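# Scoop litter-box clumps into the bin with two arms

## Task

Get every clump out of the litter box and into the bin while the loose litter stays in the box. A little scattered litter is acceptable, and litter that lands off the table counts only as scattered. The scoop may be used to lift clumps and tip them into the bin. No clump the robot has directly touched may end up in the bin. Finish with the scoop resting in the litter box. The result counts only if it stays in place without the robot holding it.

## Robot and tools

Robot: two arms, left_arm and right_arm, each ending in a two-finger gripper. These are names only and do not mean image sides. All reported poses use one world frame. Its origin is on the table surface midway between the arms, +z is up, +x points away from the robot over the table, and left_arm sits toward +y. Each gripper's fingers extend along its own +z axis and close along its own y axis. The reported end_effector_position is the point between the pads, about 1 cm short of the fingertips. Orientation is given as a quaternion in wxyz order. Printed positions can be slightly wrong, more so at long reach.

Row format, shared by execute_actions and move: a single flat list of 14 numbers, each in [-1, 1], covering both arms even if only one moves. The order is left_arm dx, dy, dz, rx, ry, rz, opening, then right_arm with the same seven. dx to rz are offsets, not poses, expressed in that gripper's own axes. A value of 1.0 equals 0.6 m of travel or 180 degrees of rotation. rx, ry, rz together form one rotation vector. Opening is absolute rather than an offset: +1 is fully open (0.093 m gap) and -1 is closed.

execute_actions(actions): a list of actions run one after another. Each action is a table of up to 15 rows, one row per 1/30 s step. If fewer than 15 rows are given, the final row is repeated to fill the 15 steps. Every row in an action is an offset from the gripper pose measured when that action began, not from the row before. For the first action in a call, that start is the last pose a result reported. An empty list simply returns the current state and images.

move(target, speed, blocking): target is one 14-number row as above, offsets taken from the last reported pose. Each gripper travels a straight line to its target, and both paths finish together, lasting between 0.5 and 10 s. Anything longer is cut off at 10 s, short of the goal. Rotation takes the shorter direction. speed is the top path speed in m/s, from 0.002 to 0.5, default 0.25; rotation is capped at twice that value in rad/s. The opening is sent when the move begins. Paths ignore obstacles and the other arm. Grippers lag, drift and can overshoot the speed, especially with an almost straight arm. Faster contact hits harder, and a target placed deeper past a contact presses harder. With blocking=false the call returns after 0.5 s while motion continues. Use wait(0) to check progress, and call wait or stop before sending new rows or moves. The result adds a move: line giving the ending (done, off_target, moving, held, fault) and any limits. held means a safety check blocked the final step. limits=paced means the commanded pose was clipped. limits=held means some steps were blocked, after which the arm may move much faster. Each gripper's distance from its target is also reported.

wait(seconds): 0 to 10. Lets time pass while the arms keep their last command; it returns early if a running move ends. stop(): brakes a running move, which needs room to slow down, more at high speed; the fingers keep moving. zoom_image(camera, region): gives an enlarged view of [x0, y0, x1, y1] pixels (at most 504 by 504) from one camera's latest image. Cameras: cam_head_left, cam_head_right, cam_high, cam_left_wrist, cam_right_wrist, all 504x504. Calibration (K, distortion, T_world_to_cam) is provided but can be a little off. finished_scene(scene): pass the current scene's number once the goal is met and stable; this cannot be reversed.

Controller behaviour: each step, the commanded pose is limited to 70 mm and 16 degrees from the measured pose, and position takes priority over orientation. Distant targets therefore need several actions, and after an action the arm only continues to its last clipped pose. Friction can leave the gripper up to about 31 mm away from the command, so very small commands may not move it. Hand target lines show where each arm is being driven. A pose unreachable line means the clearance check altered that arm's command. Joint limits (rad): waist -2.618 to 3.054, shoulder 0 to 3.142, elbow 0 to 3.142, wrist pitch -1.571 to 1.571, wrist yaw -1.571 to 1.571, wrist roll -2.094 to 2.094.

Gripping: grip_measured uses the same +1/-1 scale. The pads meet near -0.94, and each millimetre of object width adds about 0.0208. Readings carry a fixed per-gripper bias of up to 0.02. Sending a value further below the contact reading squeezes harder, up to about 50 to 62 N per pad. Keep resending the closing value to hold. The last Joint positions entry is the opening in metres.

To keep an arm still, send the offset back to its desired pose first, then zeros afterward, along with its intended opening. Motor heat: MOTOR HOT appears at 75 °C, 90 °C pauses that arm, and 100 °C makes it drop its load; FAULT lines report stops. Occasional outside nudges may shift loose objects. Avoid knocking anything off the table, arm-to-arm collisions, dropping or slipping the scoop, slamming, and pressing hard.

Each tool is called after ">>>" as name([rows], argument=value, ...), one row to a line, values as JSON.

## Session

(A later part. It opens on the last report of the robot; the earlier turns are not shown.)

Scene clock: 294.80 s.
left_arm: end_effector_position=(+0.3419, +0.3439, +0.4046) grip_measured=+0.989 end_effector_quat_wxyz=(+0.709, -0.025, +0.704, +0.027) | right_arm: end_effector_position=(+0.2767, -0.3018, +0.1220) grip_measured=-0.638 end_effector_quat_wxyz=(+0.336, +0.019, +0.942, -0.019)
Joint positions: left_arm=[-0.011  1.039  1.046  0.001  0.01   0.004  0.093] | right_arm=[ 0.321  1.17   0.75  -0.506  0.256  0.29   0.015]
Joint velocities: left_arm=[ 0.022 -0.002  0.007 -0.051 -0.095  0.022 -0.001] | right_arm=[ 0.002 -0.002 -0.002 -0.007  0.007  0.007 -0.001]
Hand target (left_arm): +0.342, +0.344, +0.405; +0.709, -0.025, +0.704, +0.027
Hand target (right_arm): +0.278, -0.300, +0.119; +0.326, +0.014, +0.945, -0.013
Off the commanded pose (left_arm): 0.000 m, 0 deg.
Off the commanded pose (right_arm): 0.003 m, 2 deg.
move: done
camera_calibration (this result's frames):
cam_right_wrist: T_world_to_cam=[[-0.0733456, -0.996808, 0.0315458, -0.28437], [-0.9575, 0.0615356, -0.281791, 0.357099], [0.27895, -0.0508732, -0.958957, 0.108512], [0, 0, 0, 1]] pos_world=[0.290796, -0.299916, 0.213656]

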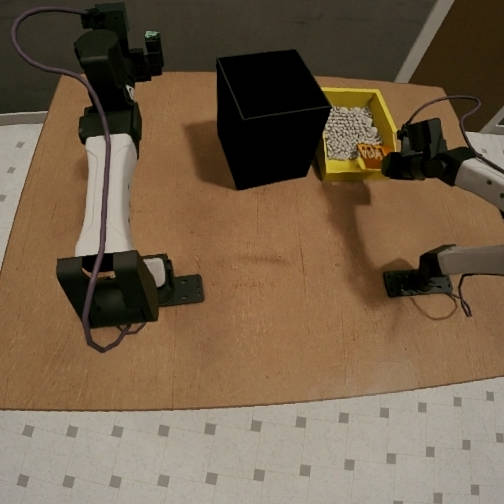

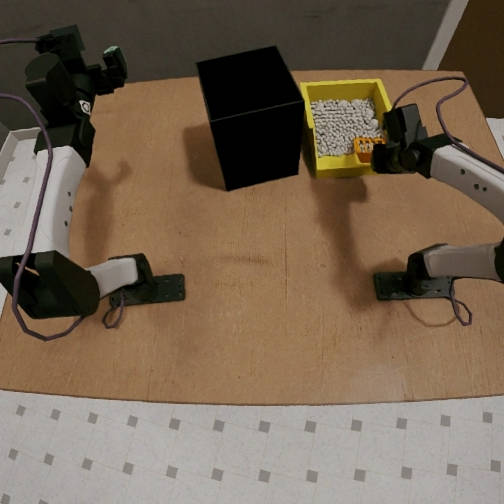

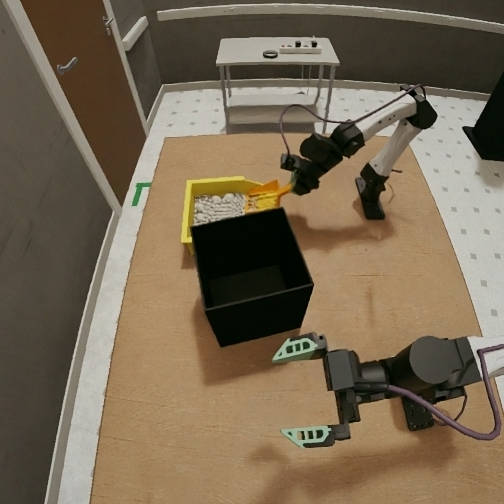

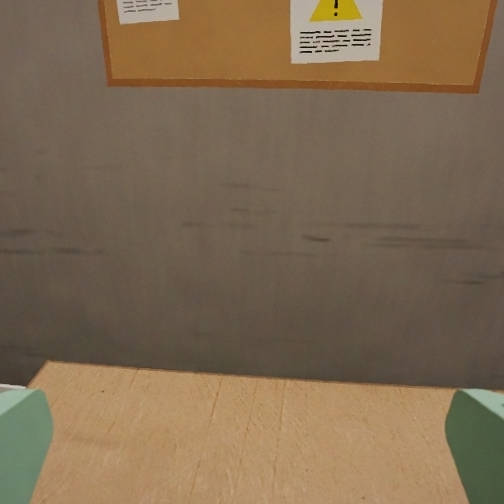

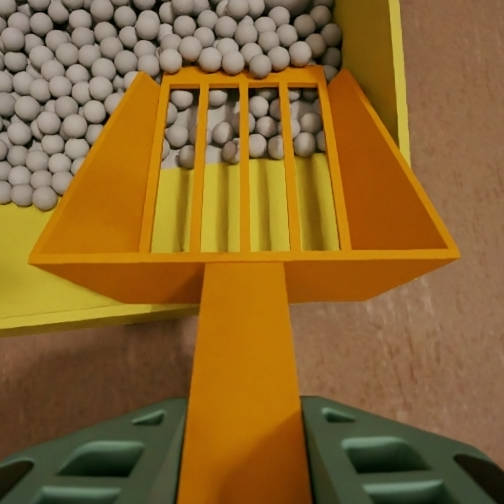

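>>> move(target=[0,0,0,0,0,0,1, 0.0453,-0.0043,-0.095,-0.0068,0.035,0.003,-0.7], speed=0.1)

Scene clock: 314.73 s.
left_arm: end_effector_position=(+0.3419, +0.3439, +0.4046) grip_measured=+0.989 end_effector_quat_wxyz=(+0.709, -0.025, +0.704, +0.027) | right_arm: end_effector_position=(+0.2208, -0.3052, +0.1391) grip_measured=-0.638 end_effector_quat_wxyz=(+0.276, +0.020, +0.961, -0.014)
Joint positions: left_arm=[-0.011  1.039  1.046  0.001  0.01   0.004  0.093] | right_arm=[ 0.368  1.026  0.813 -0.845  0.235  0.364  0.015]
Joint velocities: left_arm=[ 0.017  0.007 -0.007  0.022  0.022 -0.022 -0.   ] | right_arm=[-0.002 -0.007 -0.017 -0.007 -0.007  0.022 -0.001]
Hand target (left_arm): +0.342, +0.344, +0.405; +0.709, -0.025, +0.704, +0.027
Hand target (right_arm): +0.220, -0.301, +0.149; +0.284, +0.020, +0.959, -0.005
Off the commanded pose (left_arm): 0.000 m, 0 deg.
Off the commanded pose (right_arm): 0.011 m, 1 deg.
move: off_target (right_arm)
camera_calibration (this result's frames):
cam_right_wrist: T_world_to_cam=[[-0.0714426, -0.997074, 0.0272077, -0.292275], [-0.985084, 0.0662499, -0.158812, 0.298995], [0.156544, -0.0381478, -0.986934, 0.175185], [0, 0, 0, 1]] pos_world=[0.24623, -0.304545, 0.228332]

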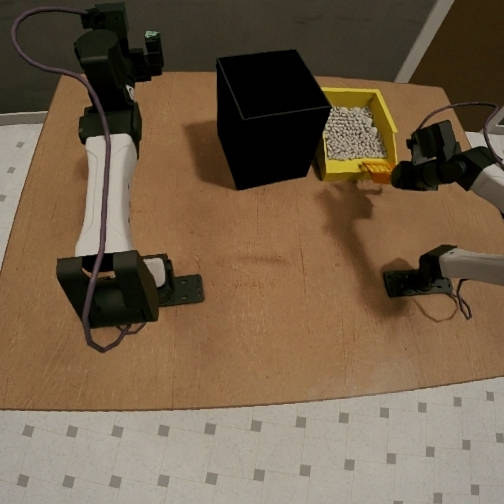

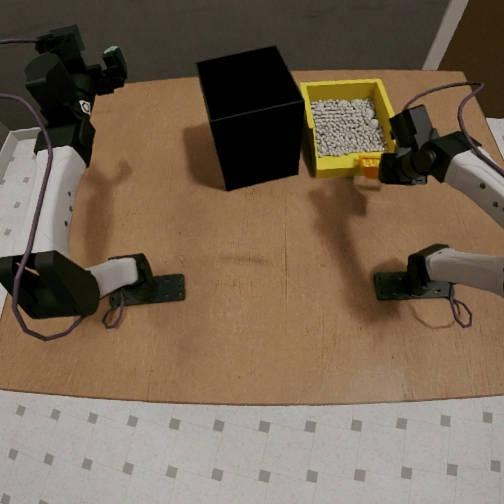

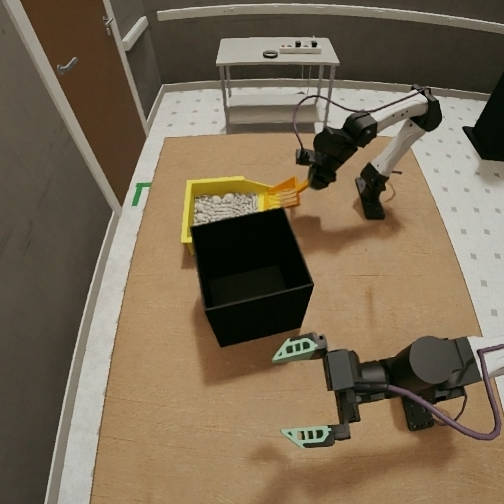

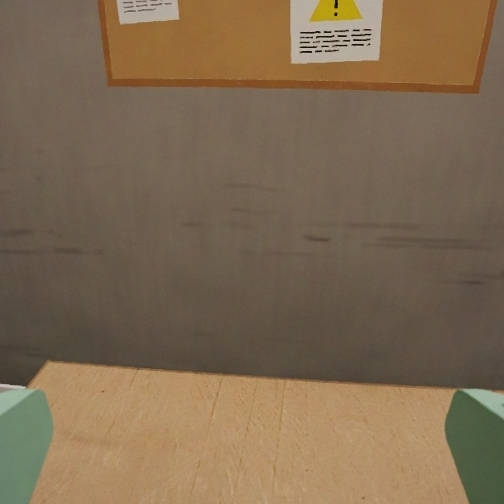

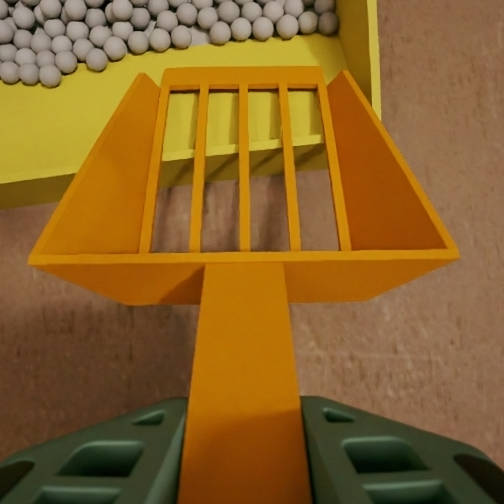

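>>> move(target=[0,0,0,0,0,0,1, -0.0333,0.0093,0.0403,0,0,0,-0.7], speed=0.05)

Scene clock: 321.57 s.
left_arm: end_effector_position=(+0.3419, +0.3439, +0.4046) grip_measured=+0.989 end_effector_quat_wxyz=(+0.709, -0.025, +0.704, +0.027) | right_arm: end_effector_position=(+0.2470, -0.3018, +0.1290) grip_measured=-0.638 end_effector_quat_wxyz=(+0.281, +0.021, +0.959, -0.018)
Joint positions: left_arm=[-0.011  1.039  1.046  0.001  0.01   0.004  0.093] | right_arm=[ 0.343  1.131  0.821 -0.735  0.234  0.339  0.015]
Joint velocities: left_arm=[-0.002  0.002 -0.007 -0.022 -0.022  0.037  0.001] | right_arm=[-0.007 -0.022 -0.002 -0.037  0.066  0.022 -0.001]
Hand target (left_arm): +0.342, +0.344, +0.405; +0.709, -0.025, +0.704, +0.027
Hand target (right_arm): +0.251, -0.301, +0.129; +0.276, +0.020, +0.961, -0.014
Off the commanded pose (left_arm): 0.000 m, 0 deg.
Off the commanded pose (right_arm): 0.004 m, 1 deg.
move: done
camera_calibration (this result's frames):
cam_right_wrist: T_world_to_cam=[[-0.0748362, -0.996615, 0.0340452, -0.286648], [-0.983258, 0.068059, -0.16903, 0.324357], [0.166141, -0.0461248, -0.985023, 0.156178], [0, 0, 0, 1]] pos_world=[0.271528, -0.300549, 0.218424]

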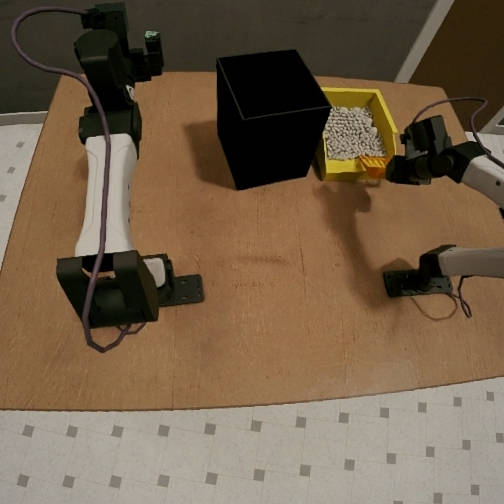

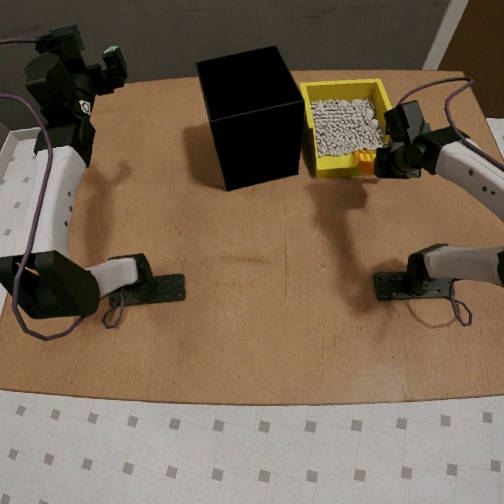

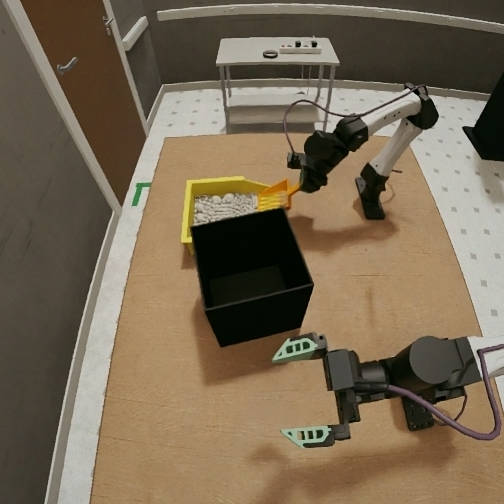

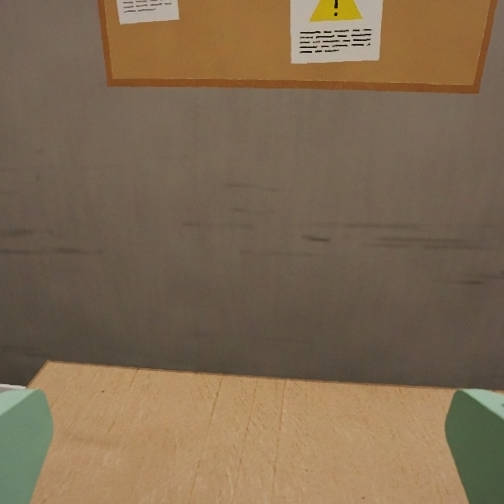

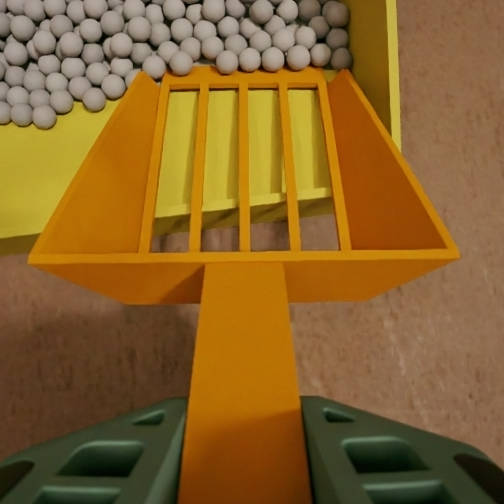

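>>> move(target=[0,0,0,0,0,0,1, -0.111,0.015,0.0727,0,0,0,-0.7], speed=0.06)

>>> zoom_image(camera="cam_high", region=[180, 140, 340, 260])

Scene clock: 329.60 s.
left_arm: end_effector_position=(+0.3419, +0.3439, +0.4046) grip_measured=+0.989 end_effector_quat_wxyz=(+0.709, -0.025, +0.704, +0.027) | right_arm: end_effector_position=(+0.3208, -0.2945, +0.1296) grip_measured=-0.638 end_effector_quat_wxyz=(+0.284, +0.020, +0.959, -0.016)
Joint positions: left_arm=[-0.011  1.039  1.046  0.001  0.01   0.004  0.093] | right_arm=[ 0.271  1.421  1.019 -0.624  0.196  0.274  0.015]
Joint velocities: left_arm=[-0.002 -0.002 -0.007  0.037  0.037 -0.007  0.001] | right_arm=[-0.012 -0.007 -0.002  0.051  0.007 -0.007  0.   ]
Hand target (left_arm): +0.342, +0.344, +0.405; +0.709, -0.025, +0.704, +0.027
Hand target (right_arm): +0.327, -0.297, +0.127; +0.281, +0.021, +0.959, -0.019
Off the commanded pose (left_arm): 0.000 m, 0 deg.
Off the commanded pose (right_arm): 0.007 m, 0 deg.
move: done
camera_calibration (this result's frames):
cam_right_wrist: T_world_to_cam=[[-0.0731687, -0.996829, 0.0312886, -0.27415], [-0.982431, 0.0666402, -0.174324, 0.396518], [0.171687, -0.043494, -0.984191, 0.143732], [0, 0, 0, 1]] pos_world=[0.344815, -0.293453, 0.21916]

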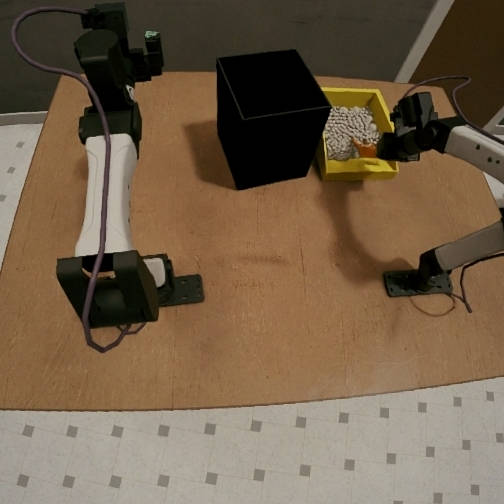

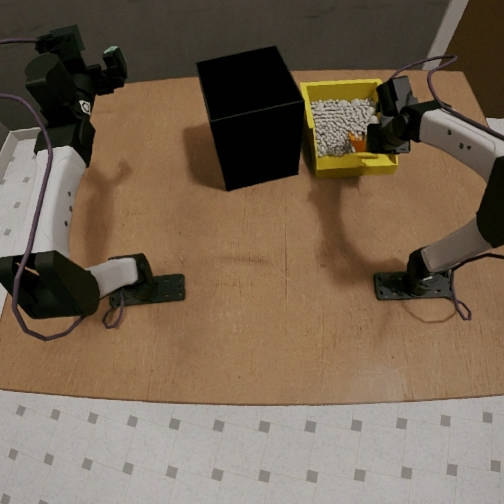

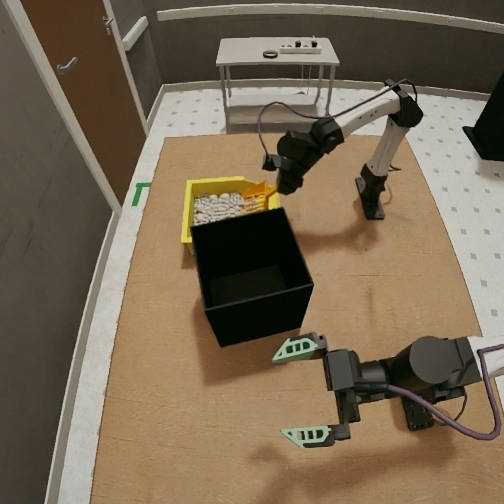

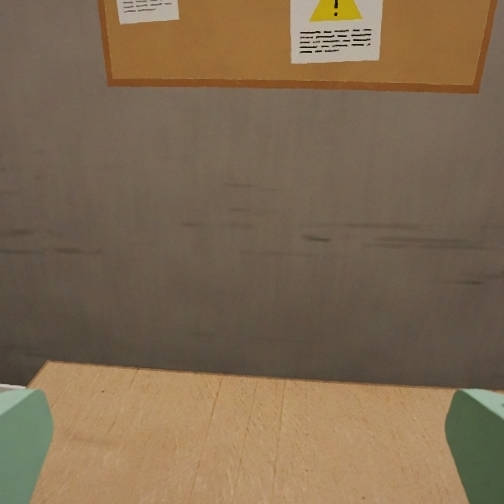

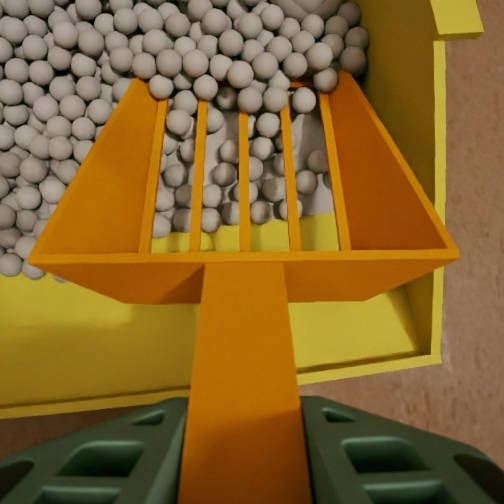

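Region (180, 140, 340, 260) of cam_high's 504x504 image, scaled by 3.150, with more detail than that image has; it fills the top 378 rows of this view, and the rest is white.

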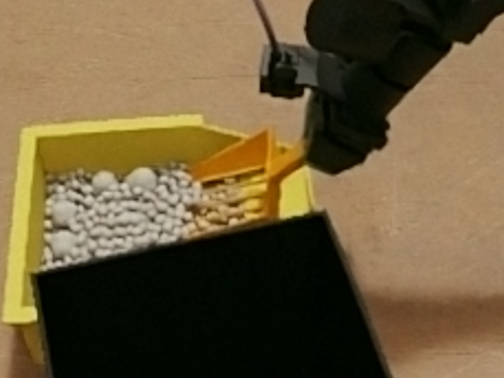

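>>> move(target=[0,0,0,0,0,0,1, -0.1173,0.0033,0.08,0,0,0,-0.7], speed=0.06)

>>> zoom_image(camera="cam_high", region=[170, 140, 330, 260])

Scene clock: 337.20 s.
left_arm: end_effector_position=(+0.3419, +0.3439, +0.4046) grip_measured=+0.989 end_effector_quat_wxyz=(+0.709, -0.025, +0.704, +0.027) | right_arm: end_effector_position=(+0.3989, -0.2943, +0.1307) grip_measured=-0.638 end_effector_quat_wxyz=(+0.286, +0.022, +0.958, -0.016)
Joint positions: left_arm=[-0.011  1.039  1.046  0.001  0.01   0.004  0.093] | right_arm=[ 0.208  1.703  1.3   -0.608  0.164  0.222  0.015]
Joint velocities: left_arm=[ 0.007 -0.007 -0.012  0.037  0.007  0.022 -0.   ] | right_arm=[-0.002 -0.012  0.012 -0.125 -0.037 -0.037 -0.002]
Hand target (left_arm): +0.342, +0.344, +0.405; +0.709, -0.025, +0.704, +0.027
Hand target (right_arm): +0.405, -0.297, +0.126; +0.283, +0.020, +0.959, -0.017
Off the commanded pose (left_arm): 0.000 m, 0 deg.
Off the commanded pose (right_arm): 0.008 m, 0 deg.
move: done
camera_calibration (this result's frames):
cam_right_wrist: T_world_to_cam=[[-0.0757462, -0.996667, 0.0302946, -0.267053], [-0.98144, 0.0691521, -0.178868, 0.474385], [0.176177, -0.0432809, -0.983407, 0.129652], [0, 0, 0, 1]] pos_world=[0.42251, -0.293356, 0.220443]

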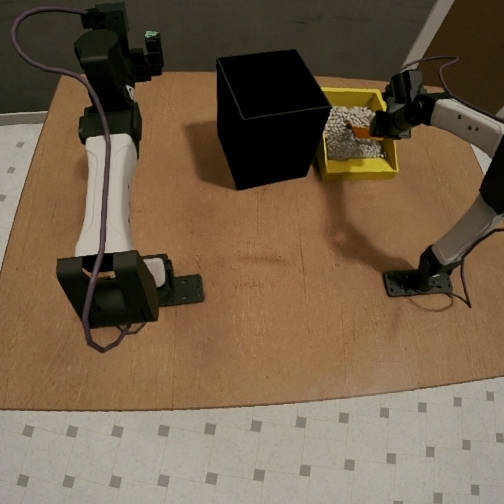

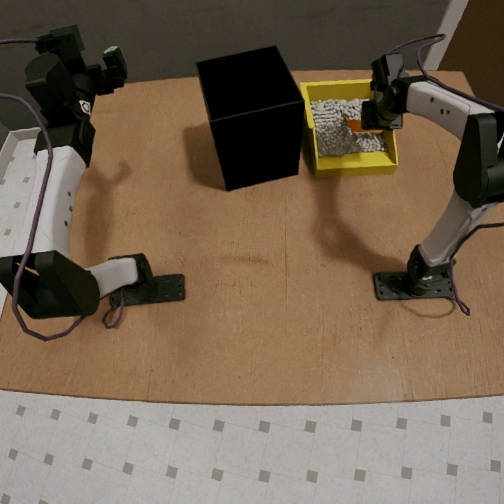

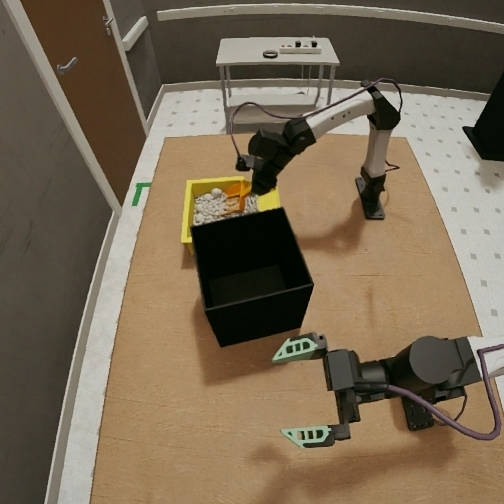

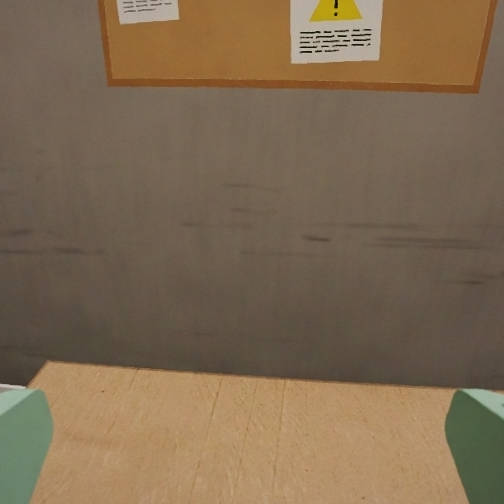

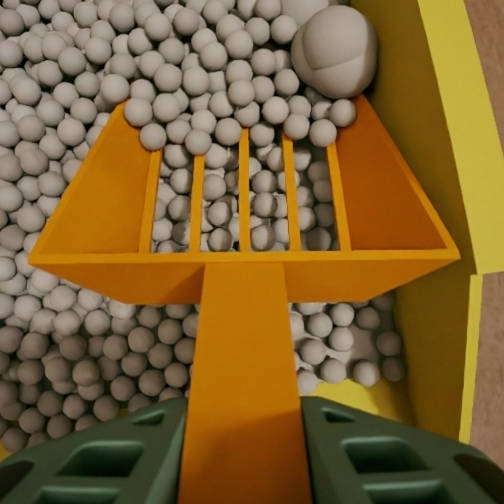

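Region (170, 140, 330, 260) of cam_high's 504x504 image, scaled by 3.150, with more detail than that image has; it fills the top 378 rows of this view, and the rest is white.

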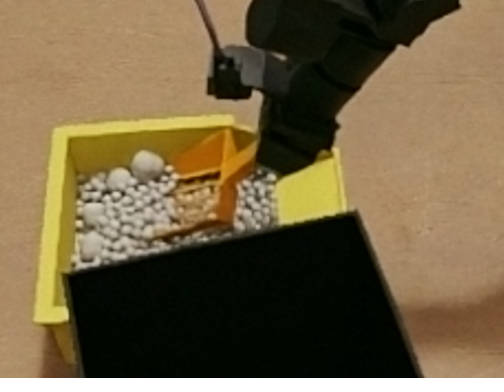

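>>> move(target=[0,0,0,0,0,0,1, -0.0825,0.0067,0.062,0,0,0,-0.7], speed=0.05)

>>> zoom_image(camera="cam_high", region=[170, 140, 330, 260])

Scene clock: 343.37 s.
left_arm: end_effector_position=(+0.3419, +0.3439, +0.4046) grip_measured=+0.989 end_effector_quat_wxyz=(+0.709, -0.025, +0.704, +0.027) | right_arm: end_effector_position=(+0.4542, -0.2910, +0.1318) grip_measured=-0.638 end_effector_quat_wxyz=(+0.290, +0.024, +0.957, -0.017)
Joint positions: left_arm=[-0.011  1.039  1.046  0.001  0.01   0.004  0.093] | right_arm=[ 0.187  1.904  1.549 -0.647  0.159  0.208  0.015]
Joint velocities: left_arm=[-0.022  0.007 -0.007 -0.037 -0.125 -0.007 -0.001] | right_arm=[-0.002 -0.022 -0.007 -0.051 -0.037  0.066 -0.   ]
Hand target (left_arm): +0.342, +0.344, +0.405; +0.709, -0.025, +0.704, +0.027
Hand target (right_arm): +0.461, -0.294, +0.126; +0.286, +0.022, +0.958, -0.016
Off the commanded pose (left_arm): 0.000 m, 0 deg.
Off the commanded pose (right_arm): 0.009 m, 1 deg.
move: done
camera_calibration (this result's frames):
cam_right_wrist: T_world_to_cam=[[-0.0817383, -0.996184, 0.0305963, -0.256786], [-0.979557, 0.0746365, -0.186808, 0.530442], [0.183812, -0.0452402, -0.98192, 0.116826], [0, 0, 0, 1]] pos_world=[0.477135, -0.290111, 0.221662]

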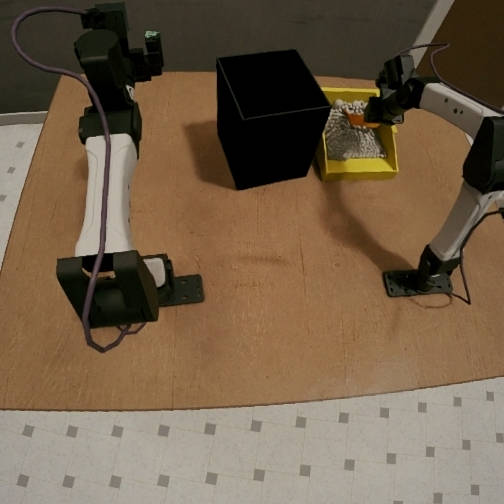

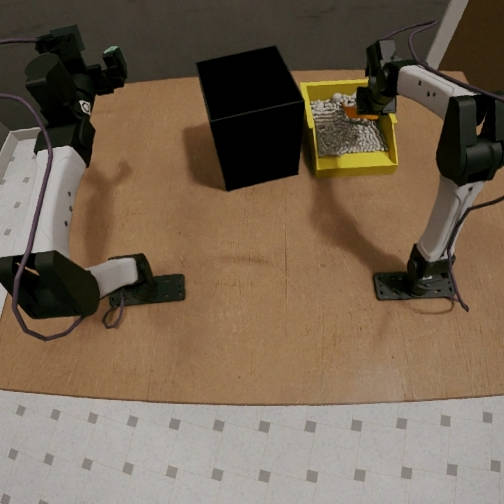

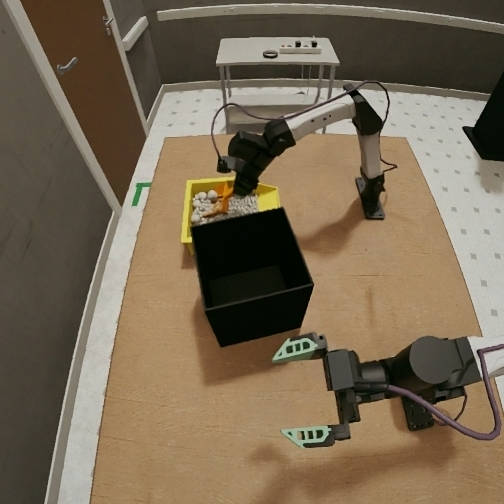

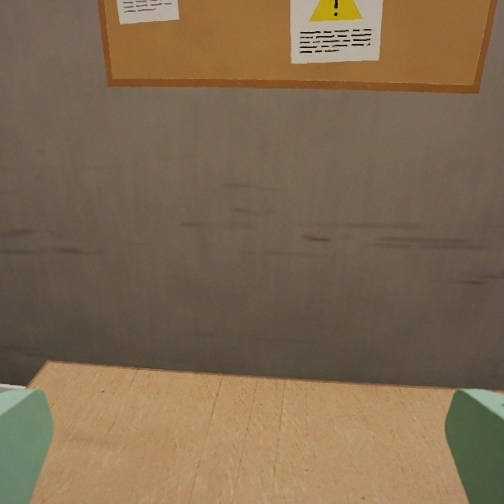

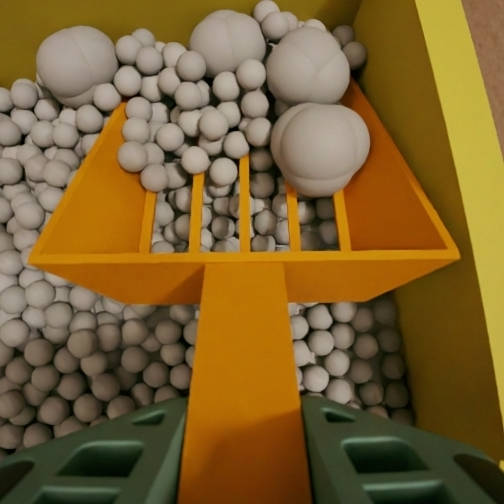

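Region (170, 140, 330, 260) of cam_high's 504x504 image, scaled by 3.150, with more detail than that image has; it fills the top 378 rows of this view, and the rest is white.

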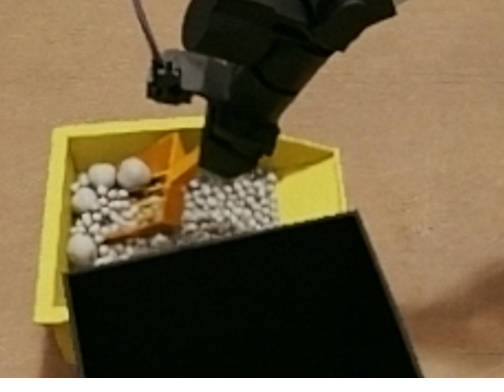

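>>> move(target=[0,0,0,0,0,0,1, 0.0678,0.004,0.029,0,-0.146,0,-0.7], speed=0.12)

>>> zoom_image(camera="cam_high", region=[170, 140, 330, 260])

Scene clock: 357.17 s.
left_arm: end_effector_position=(+0.3419, +0.3439, +0.4046) grip_measured=+0.989 end_effector_quat_wxyz=(+0.709, -0.025, +0.704, +0.027) | right_arm: end_effector_position=(+0.4249, -0.2920, +0.0902) grip_measured=-0.638 end_effector_quat_wxyz=(+0.478, +0.029, +0.878, -0.023)
Joint positions: left_arm=[-0.011  1.039  1.046  0.001  0.01   0.004  0.093] | right_arm=[0.243 1.72  0.837 0.283 0.284 0.174 0.015]
Joint velocities: left_arm=[ 0.002  0.007 -0.007  0.066 -0.007  0.081 -0.001] | right_arm=[ 0.002 -0.007 -0.017 -0.007  0.007 -0.066 -0.   ]
Hand target (left_arm): +0.342, +0.344, +0.405; +0.709, -0.025, +0.704, +0.027
Hand target (right_arm): +0.428, -0.288, +0.096; +0.498, +0.024, +0.867, -0.023
Off the commanded pose (left_arm): 0.000 m, 0 deg.
Off the commanded pose (right_arm): 0.008 m, 3 deg.
move: off_target (right_arm)
camera_calibration (this result's frames):
cam_right_wrist: T_world_to_cam=[[-0.100012, -0.994896, 0.0134288, -0.249272], [-0.823597, 0.0752044, -0.562167, 0.461751], [0.558287, -0.0672834, -0.826915, -0.0981988], [0, 0, 0, 1]] pos_world=[0.41019, -0.289332, 0.181727]

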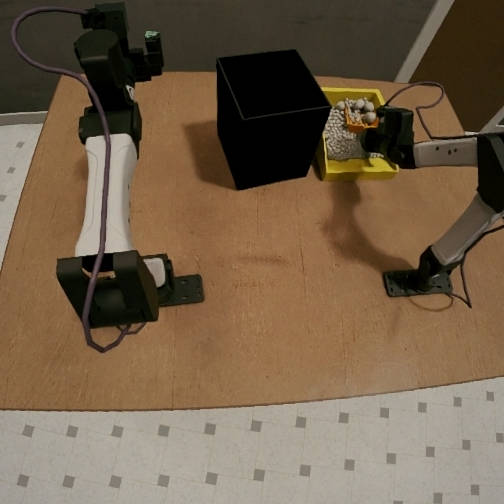

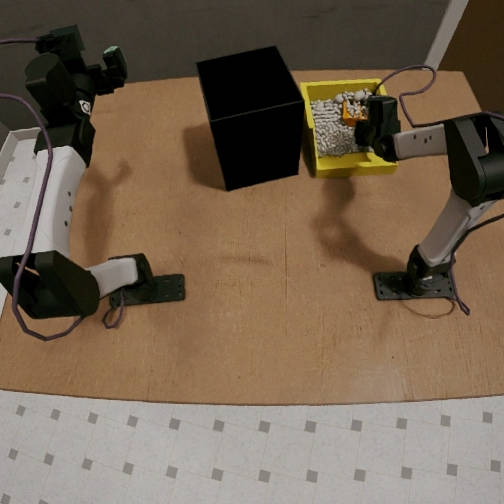

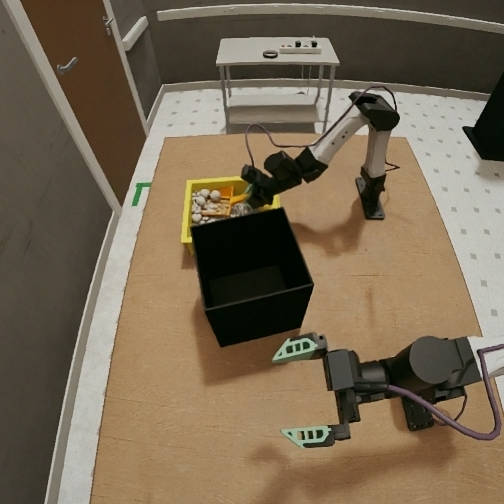

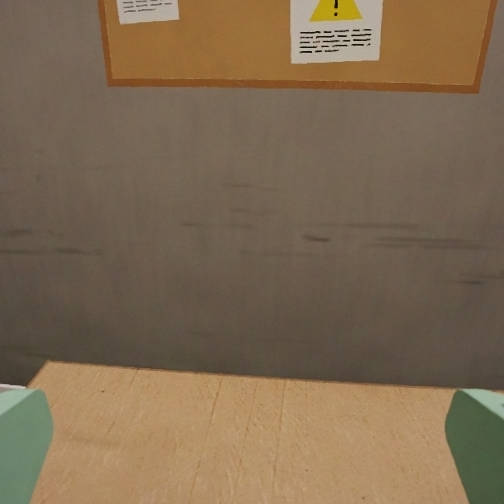

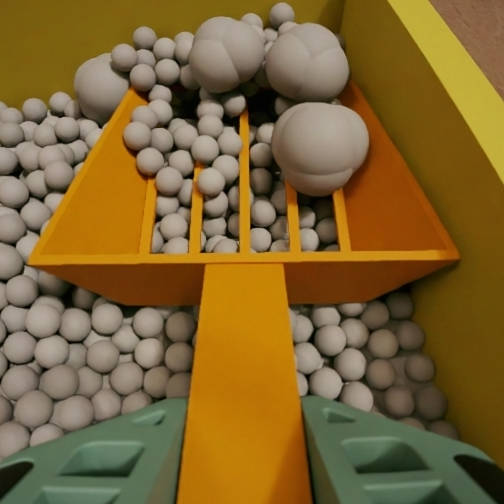

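Region (170, 140, 330, 260) of cam_high's 504x504 image, scaled by 3.150, with more detail than that image has; it fills the top 378 rows of this view, and the rest is white.

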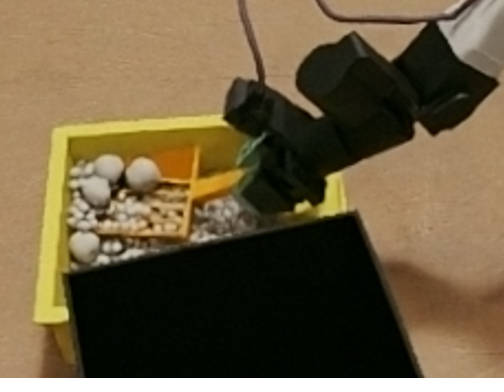

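>>> move(target=[0,0,0,0,0,0,1, -0.044,0.016,-0.024,0,-0.094,0,-0.7], speed=0.12)

Scene clock: 365.87 s.
left_arm: end_effector_position=(+0.3419, +0.3439, +0.4046) grip_measured=+0.989 end_effector_quat_wxyz=(+0.709, -0.025, +0.704, +0.027) | right_arm: end_effector_position=(+0.4205, -0.2865, +0.1034) grip_measured=-0.638 end_effector_quat_wxyz=(+0.567, +0.022, +0.823, -0.033)
Joint positions: left_arm=[-0.011  1.039  1.046  0.001  0.01   0.004  0.093] | right_arm=[0.283 1.733 0.681 0.664 0.358 0.111 0.015]
Joint velocities: left_arm=[-0.007 -0.012 -0.002 -0.051  0.007  0.051  0.001] | right_arm=[-0.007  0.002  0.012  0.007  0.022 -0.081 -0.   ]
Hand target (left_arm): +0.342, +0.344, +0.405; +0.709, -0.025, +0.704, +0.027
Hand target (right_arm): +0.426, -0.283, +0.120; +0.600, +0.028, +0.799, -0.027
Off the commanded pose (left_arm): 0.000 m, 0 deg.
Off the commanded pose (right_arm): 0.019 m, 5 deg.
move: off_target (right_arm)
camera_calibration (this result's frames):
cam_right_wrist: T_world_to_cam=[[-0.100504, -0.994653, 0.0237402, -0.245187], [-0.688886, 0.0523519, -0.722977, 0.418627], [0.717868, -0.0890162, -0.690464, -0.171897], [0, 0, 0, 1]] pos_world=[0.387144, -0.281094, 0.189789]

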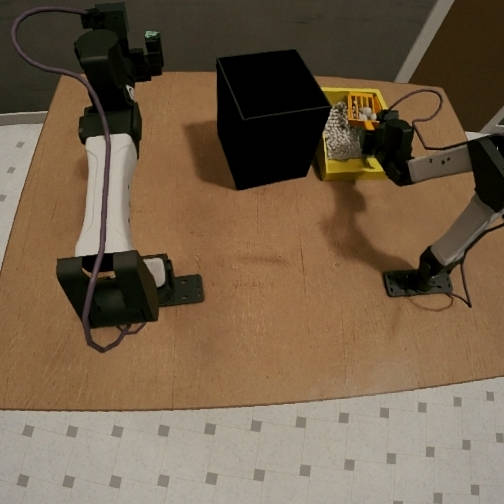

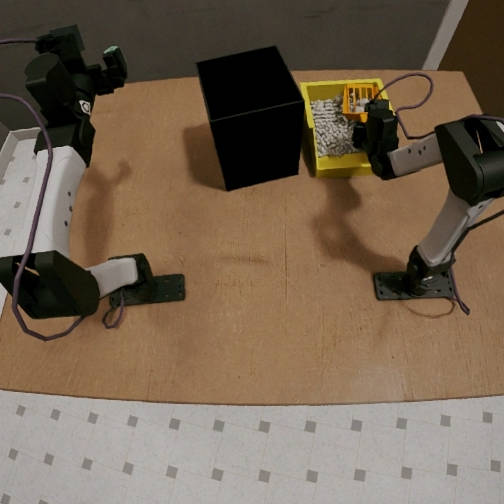

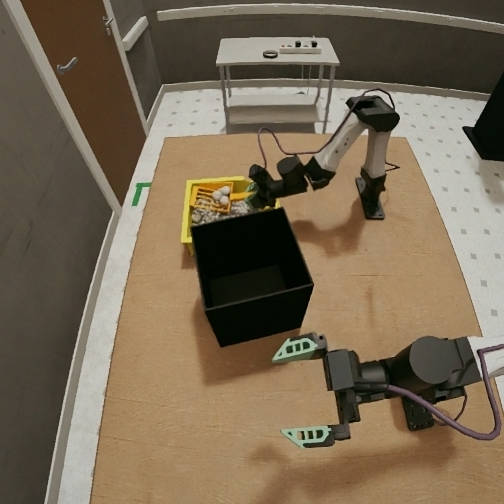

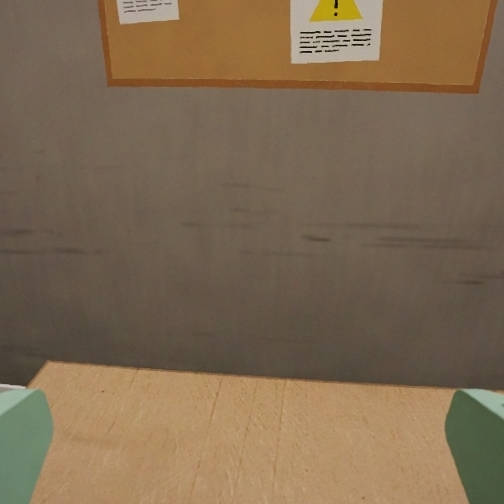

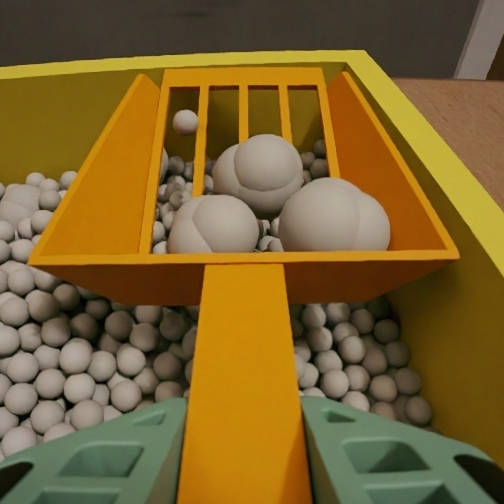

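>>> move(target=[0,0,0,0,0,0,1, -0.3225,0.0377,-0.2885,-0.1297,-0.0119,-0.0371,-0.7], speed=0.2)

Scene clock: 394.10 s.
left_arm: end_effector_position=(+0.3419, +0.3439, +0.4046) grip_measured=+0.989 end_effector_quat_wxyz=(+0.709, -0.025, +0.704, +0.027) | right_arm: end_effector_position=(+0.3315, -0.2510, +0.3232) grip_measured=-0.638 end_effector_quat_wxyz=(+0.547, -0.142, +0.819, +0.099)
Joint positions: left_arm=[-0.011  1.039  1.046  0.001  0.01   0.004  0.093] | right_arm=[ 0.252  1.134  1.147 -0.406 -0.076 -0.025  0.015]
Joint velocities: left_arm=[-0.012  0.002 -0.017 -0.066 -0.022 -0.022 -0.   ] | right_arm=[-0.022 -0.012 -0.002 -0.051 -0.022 -0.066  0.001]
Hand target (left_arm): +0.342, +0.344, +0.405; +0.709, -0.025, +0.704, +0.027
Hand target (right_arm): +0.332, -0.254, +0.346; +0.574, -0.142, +0.800, +0.100
Off the commanded pose (left_arm): 0.000 m, 0 deg.
Off the commanded pose (right_arm): 0.022 m, 4 deg.
move: off_target (right_arm)
camera_calibration (this result's frames):
cam_right_wrist: T_world_to_cam=[[0.315581, -0.948837, -0.0107785, -0.339285], [-0.678725, -0.217775, -0.70136, 0.43619], [0.663129, 0.228651, -0.712726, 0.151974], [0, 0, 0, 1]] pos_world=[0.302346, -0.261684, 0.410585]

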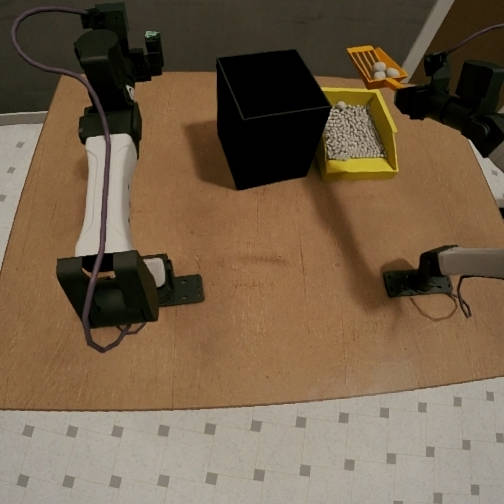

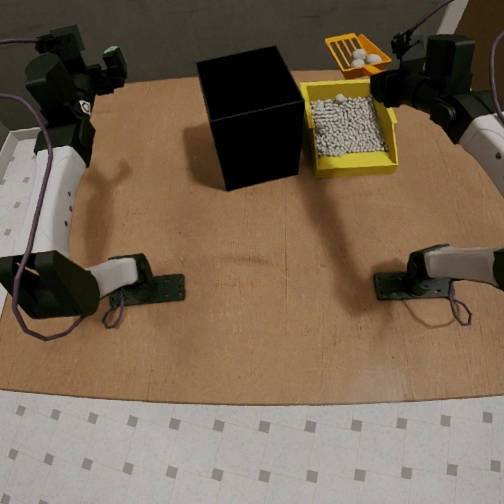

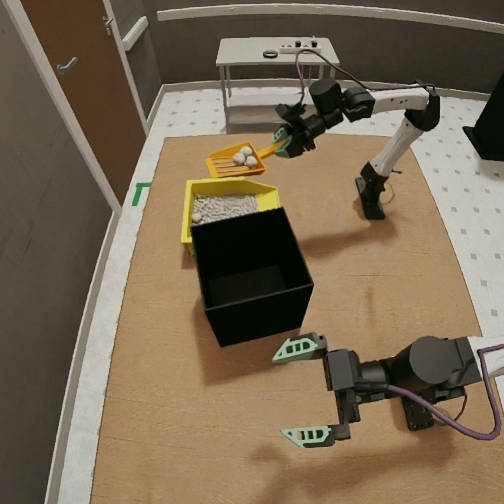

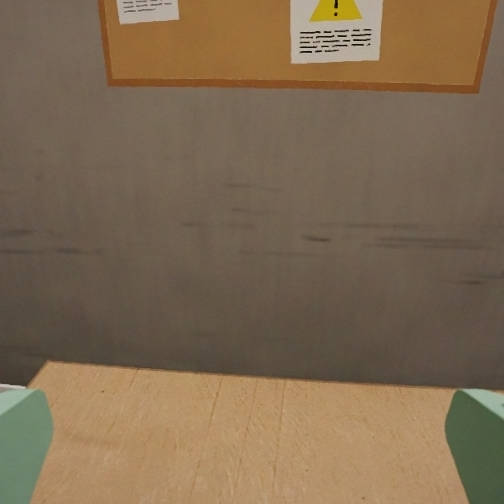

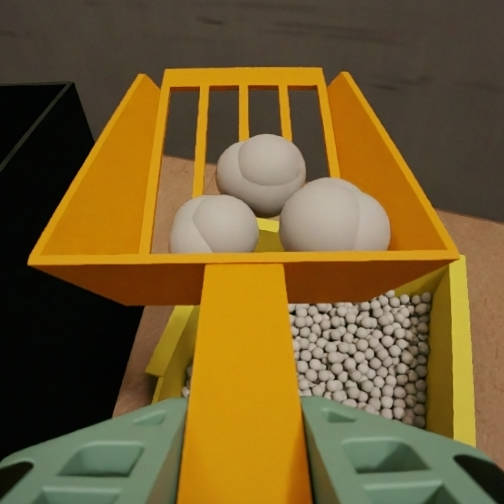

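>>> move(target=[0,0,0,0,0,0,1, -0.0862,0.2727,-0.0563,-0.1139,-0.0186,-0.0455,-0.7], speed=0.18)

Scene clock: 407.63 s.
left_arm: end_effector_position=(+0.3419, +0.3439, +0.4046) grip_measured=+0.989 end_effector_quat_wxyz=(+0.709, -0.025, +0.704, +0.027) | right_arm: end_effector_position=(+0.2641, -0.1068, +0.3698) grip_measured=-0.638 end_effector_quat_wxyz=(+0.524, -0.295, +0.772, +0.206)
Joint positions: left_arm=[-0.011  1.039  1.046  0.001  0.01   0.004  0.093] | right_arm=[ 0.693  1.222  1.376 -0.529 -0.028 -0.001  0.015]
Joint velocities: left_arm=[-0.012  0.002  0.002  0.051 -0.066  0.007 -0.   ] | right_arm=[-0.002  0.017 -0.017 -0.051  0.022 -0.037  0.   ]
Hand target (left_arm): +0.342, +0.344, +0.405; +0.709, -0.025, +0.704, +0.027
Hand target (right_arm): +0.265, -0.104, +0.388; +0.544, -0.288, +0.759, +0.213
Off the commanded pose (left_arm): 0.000 m, 0 deg.
Off the commanded pose (right_arm): 0.016 m, 3 deg.
move: off_target (right_arm)
camera_calibration (this result's frames):
cam_right_wrist: T_world_to_cam=[[0.650447, -0.759425, -0.0138562, -0.247765], [-0.538344, -0.448068, -0.713737, 0.39746], [0.535822, 0.471708, -0.700276, 0.25195], [0, 0, 0, 1]] pos_world=[0.240127, -0.128916, 0.456684]

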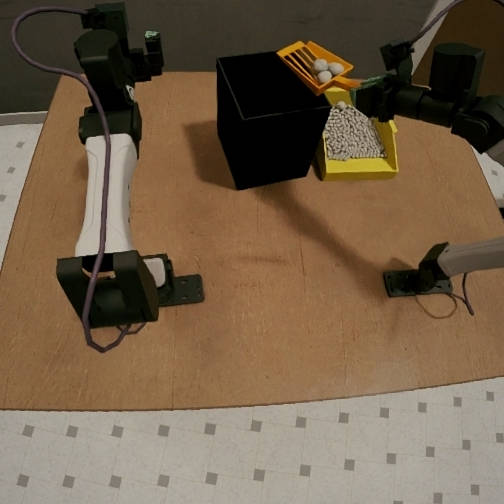

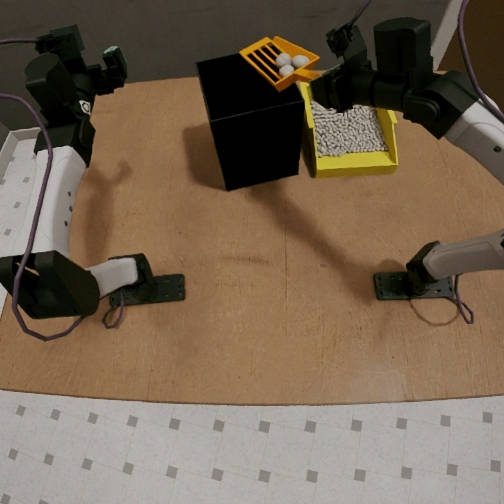

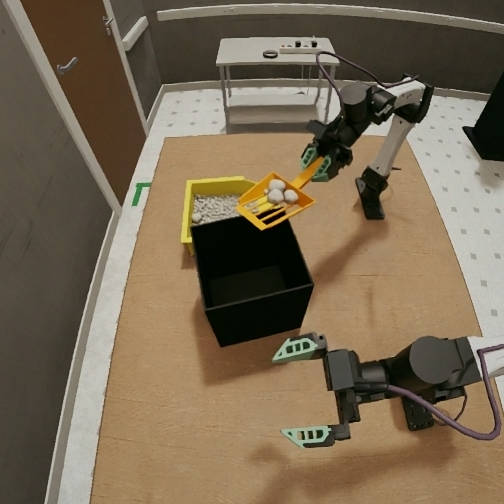

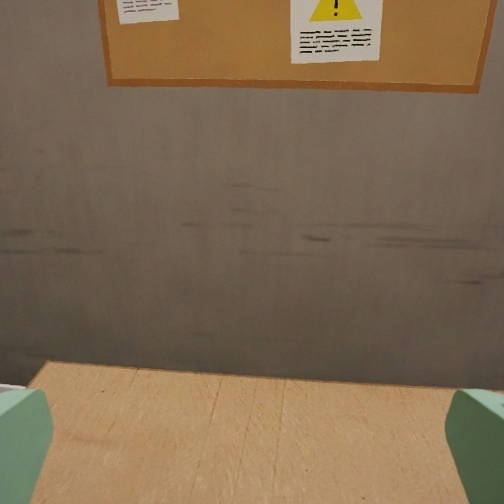

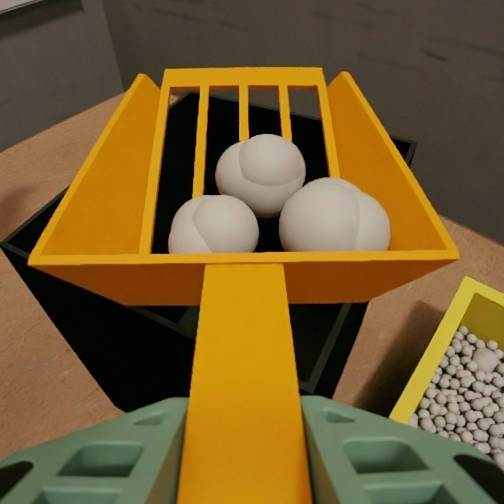

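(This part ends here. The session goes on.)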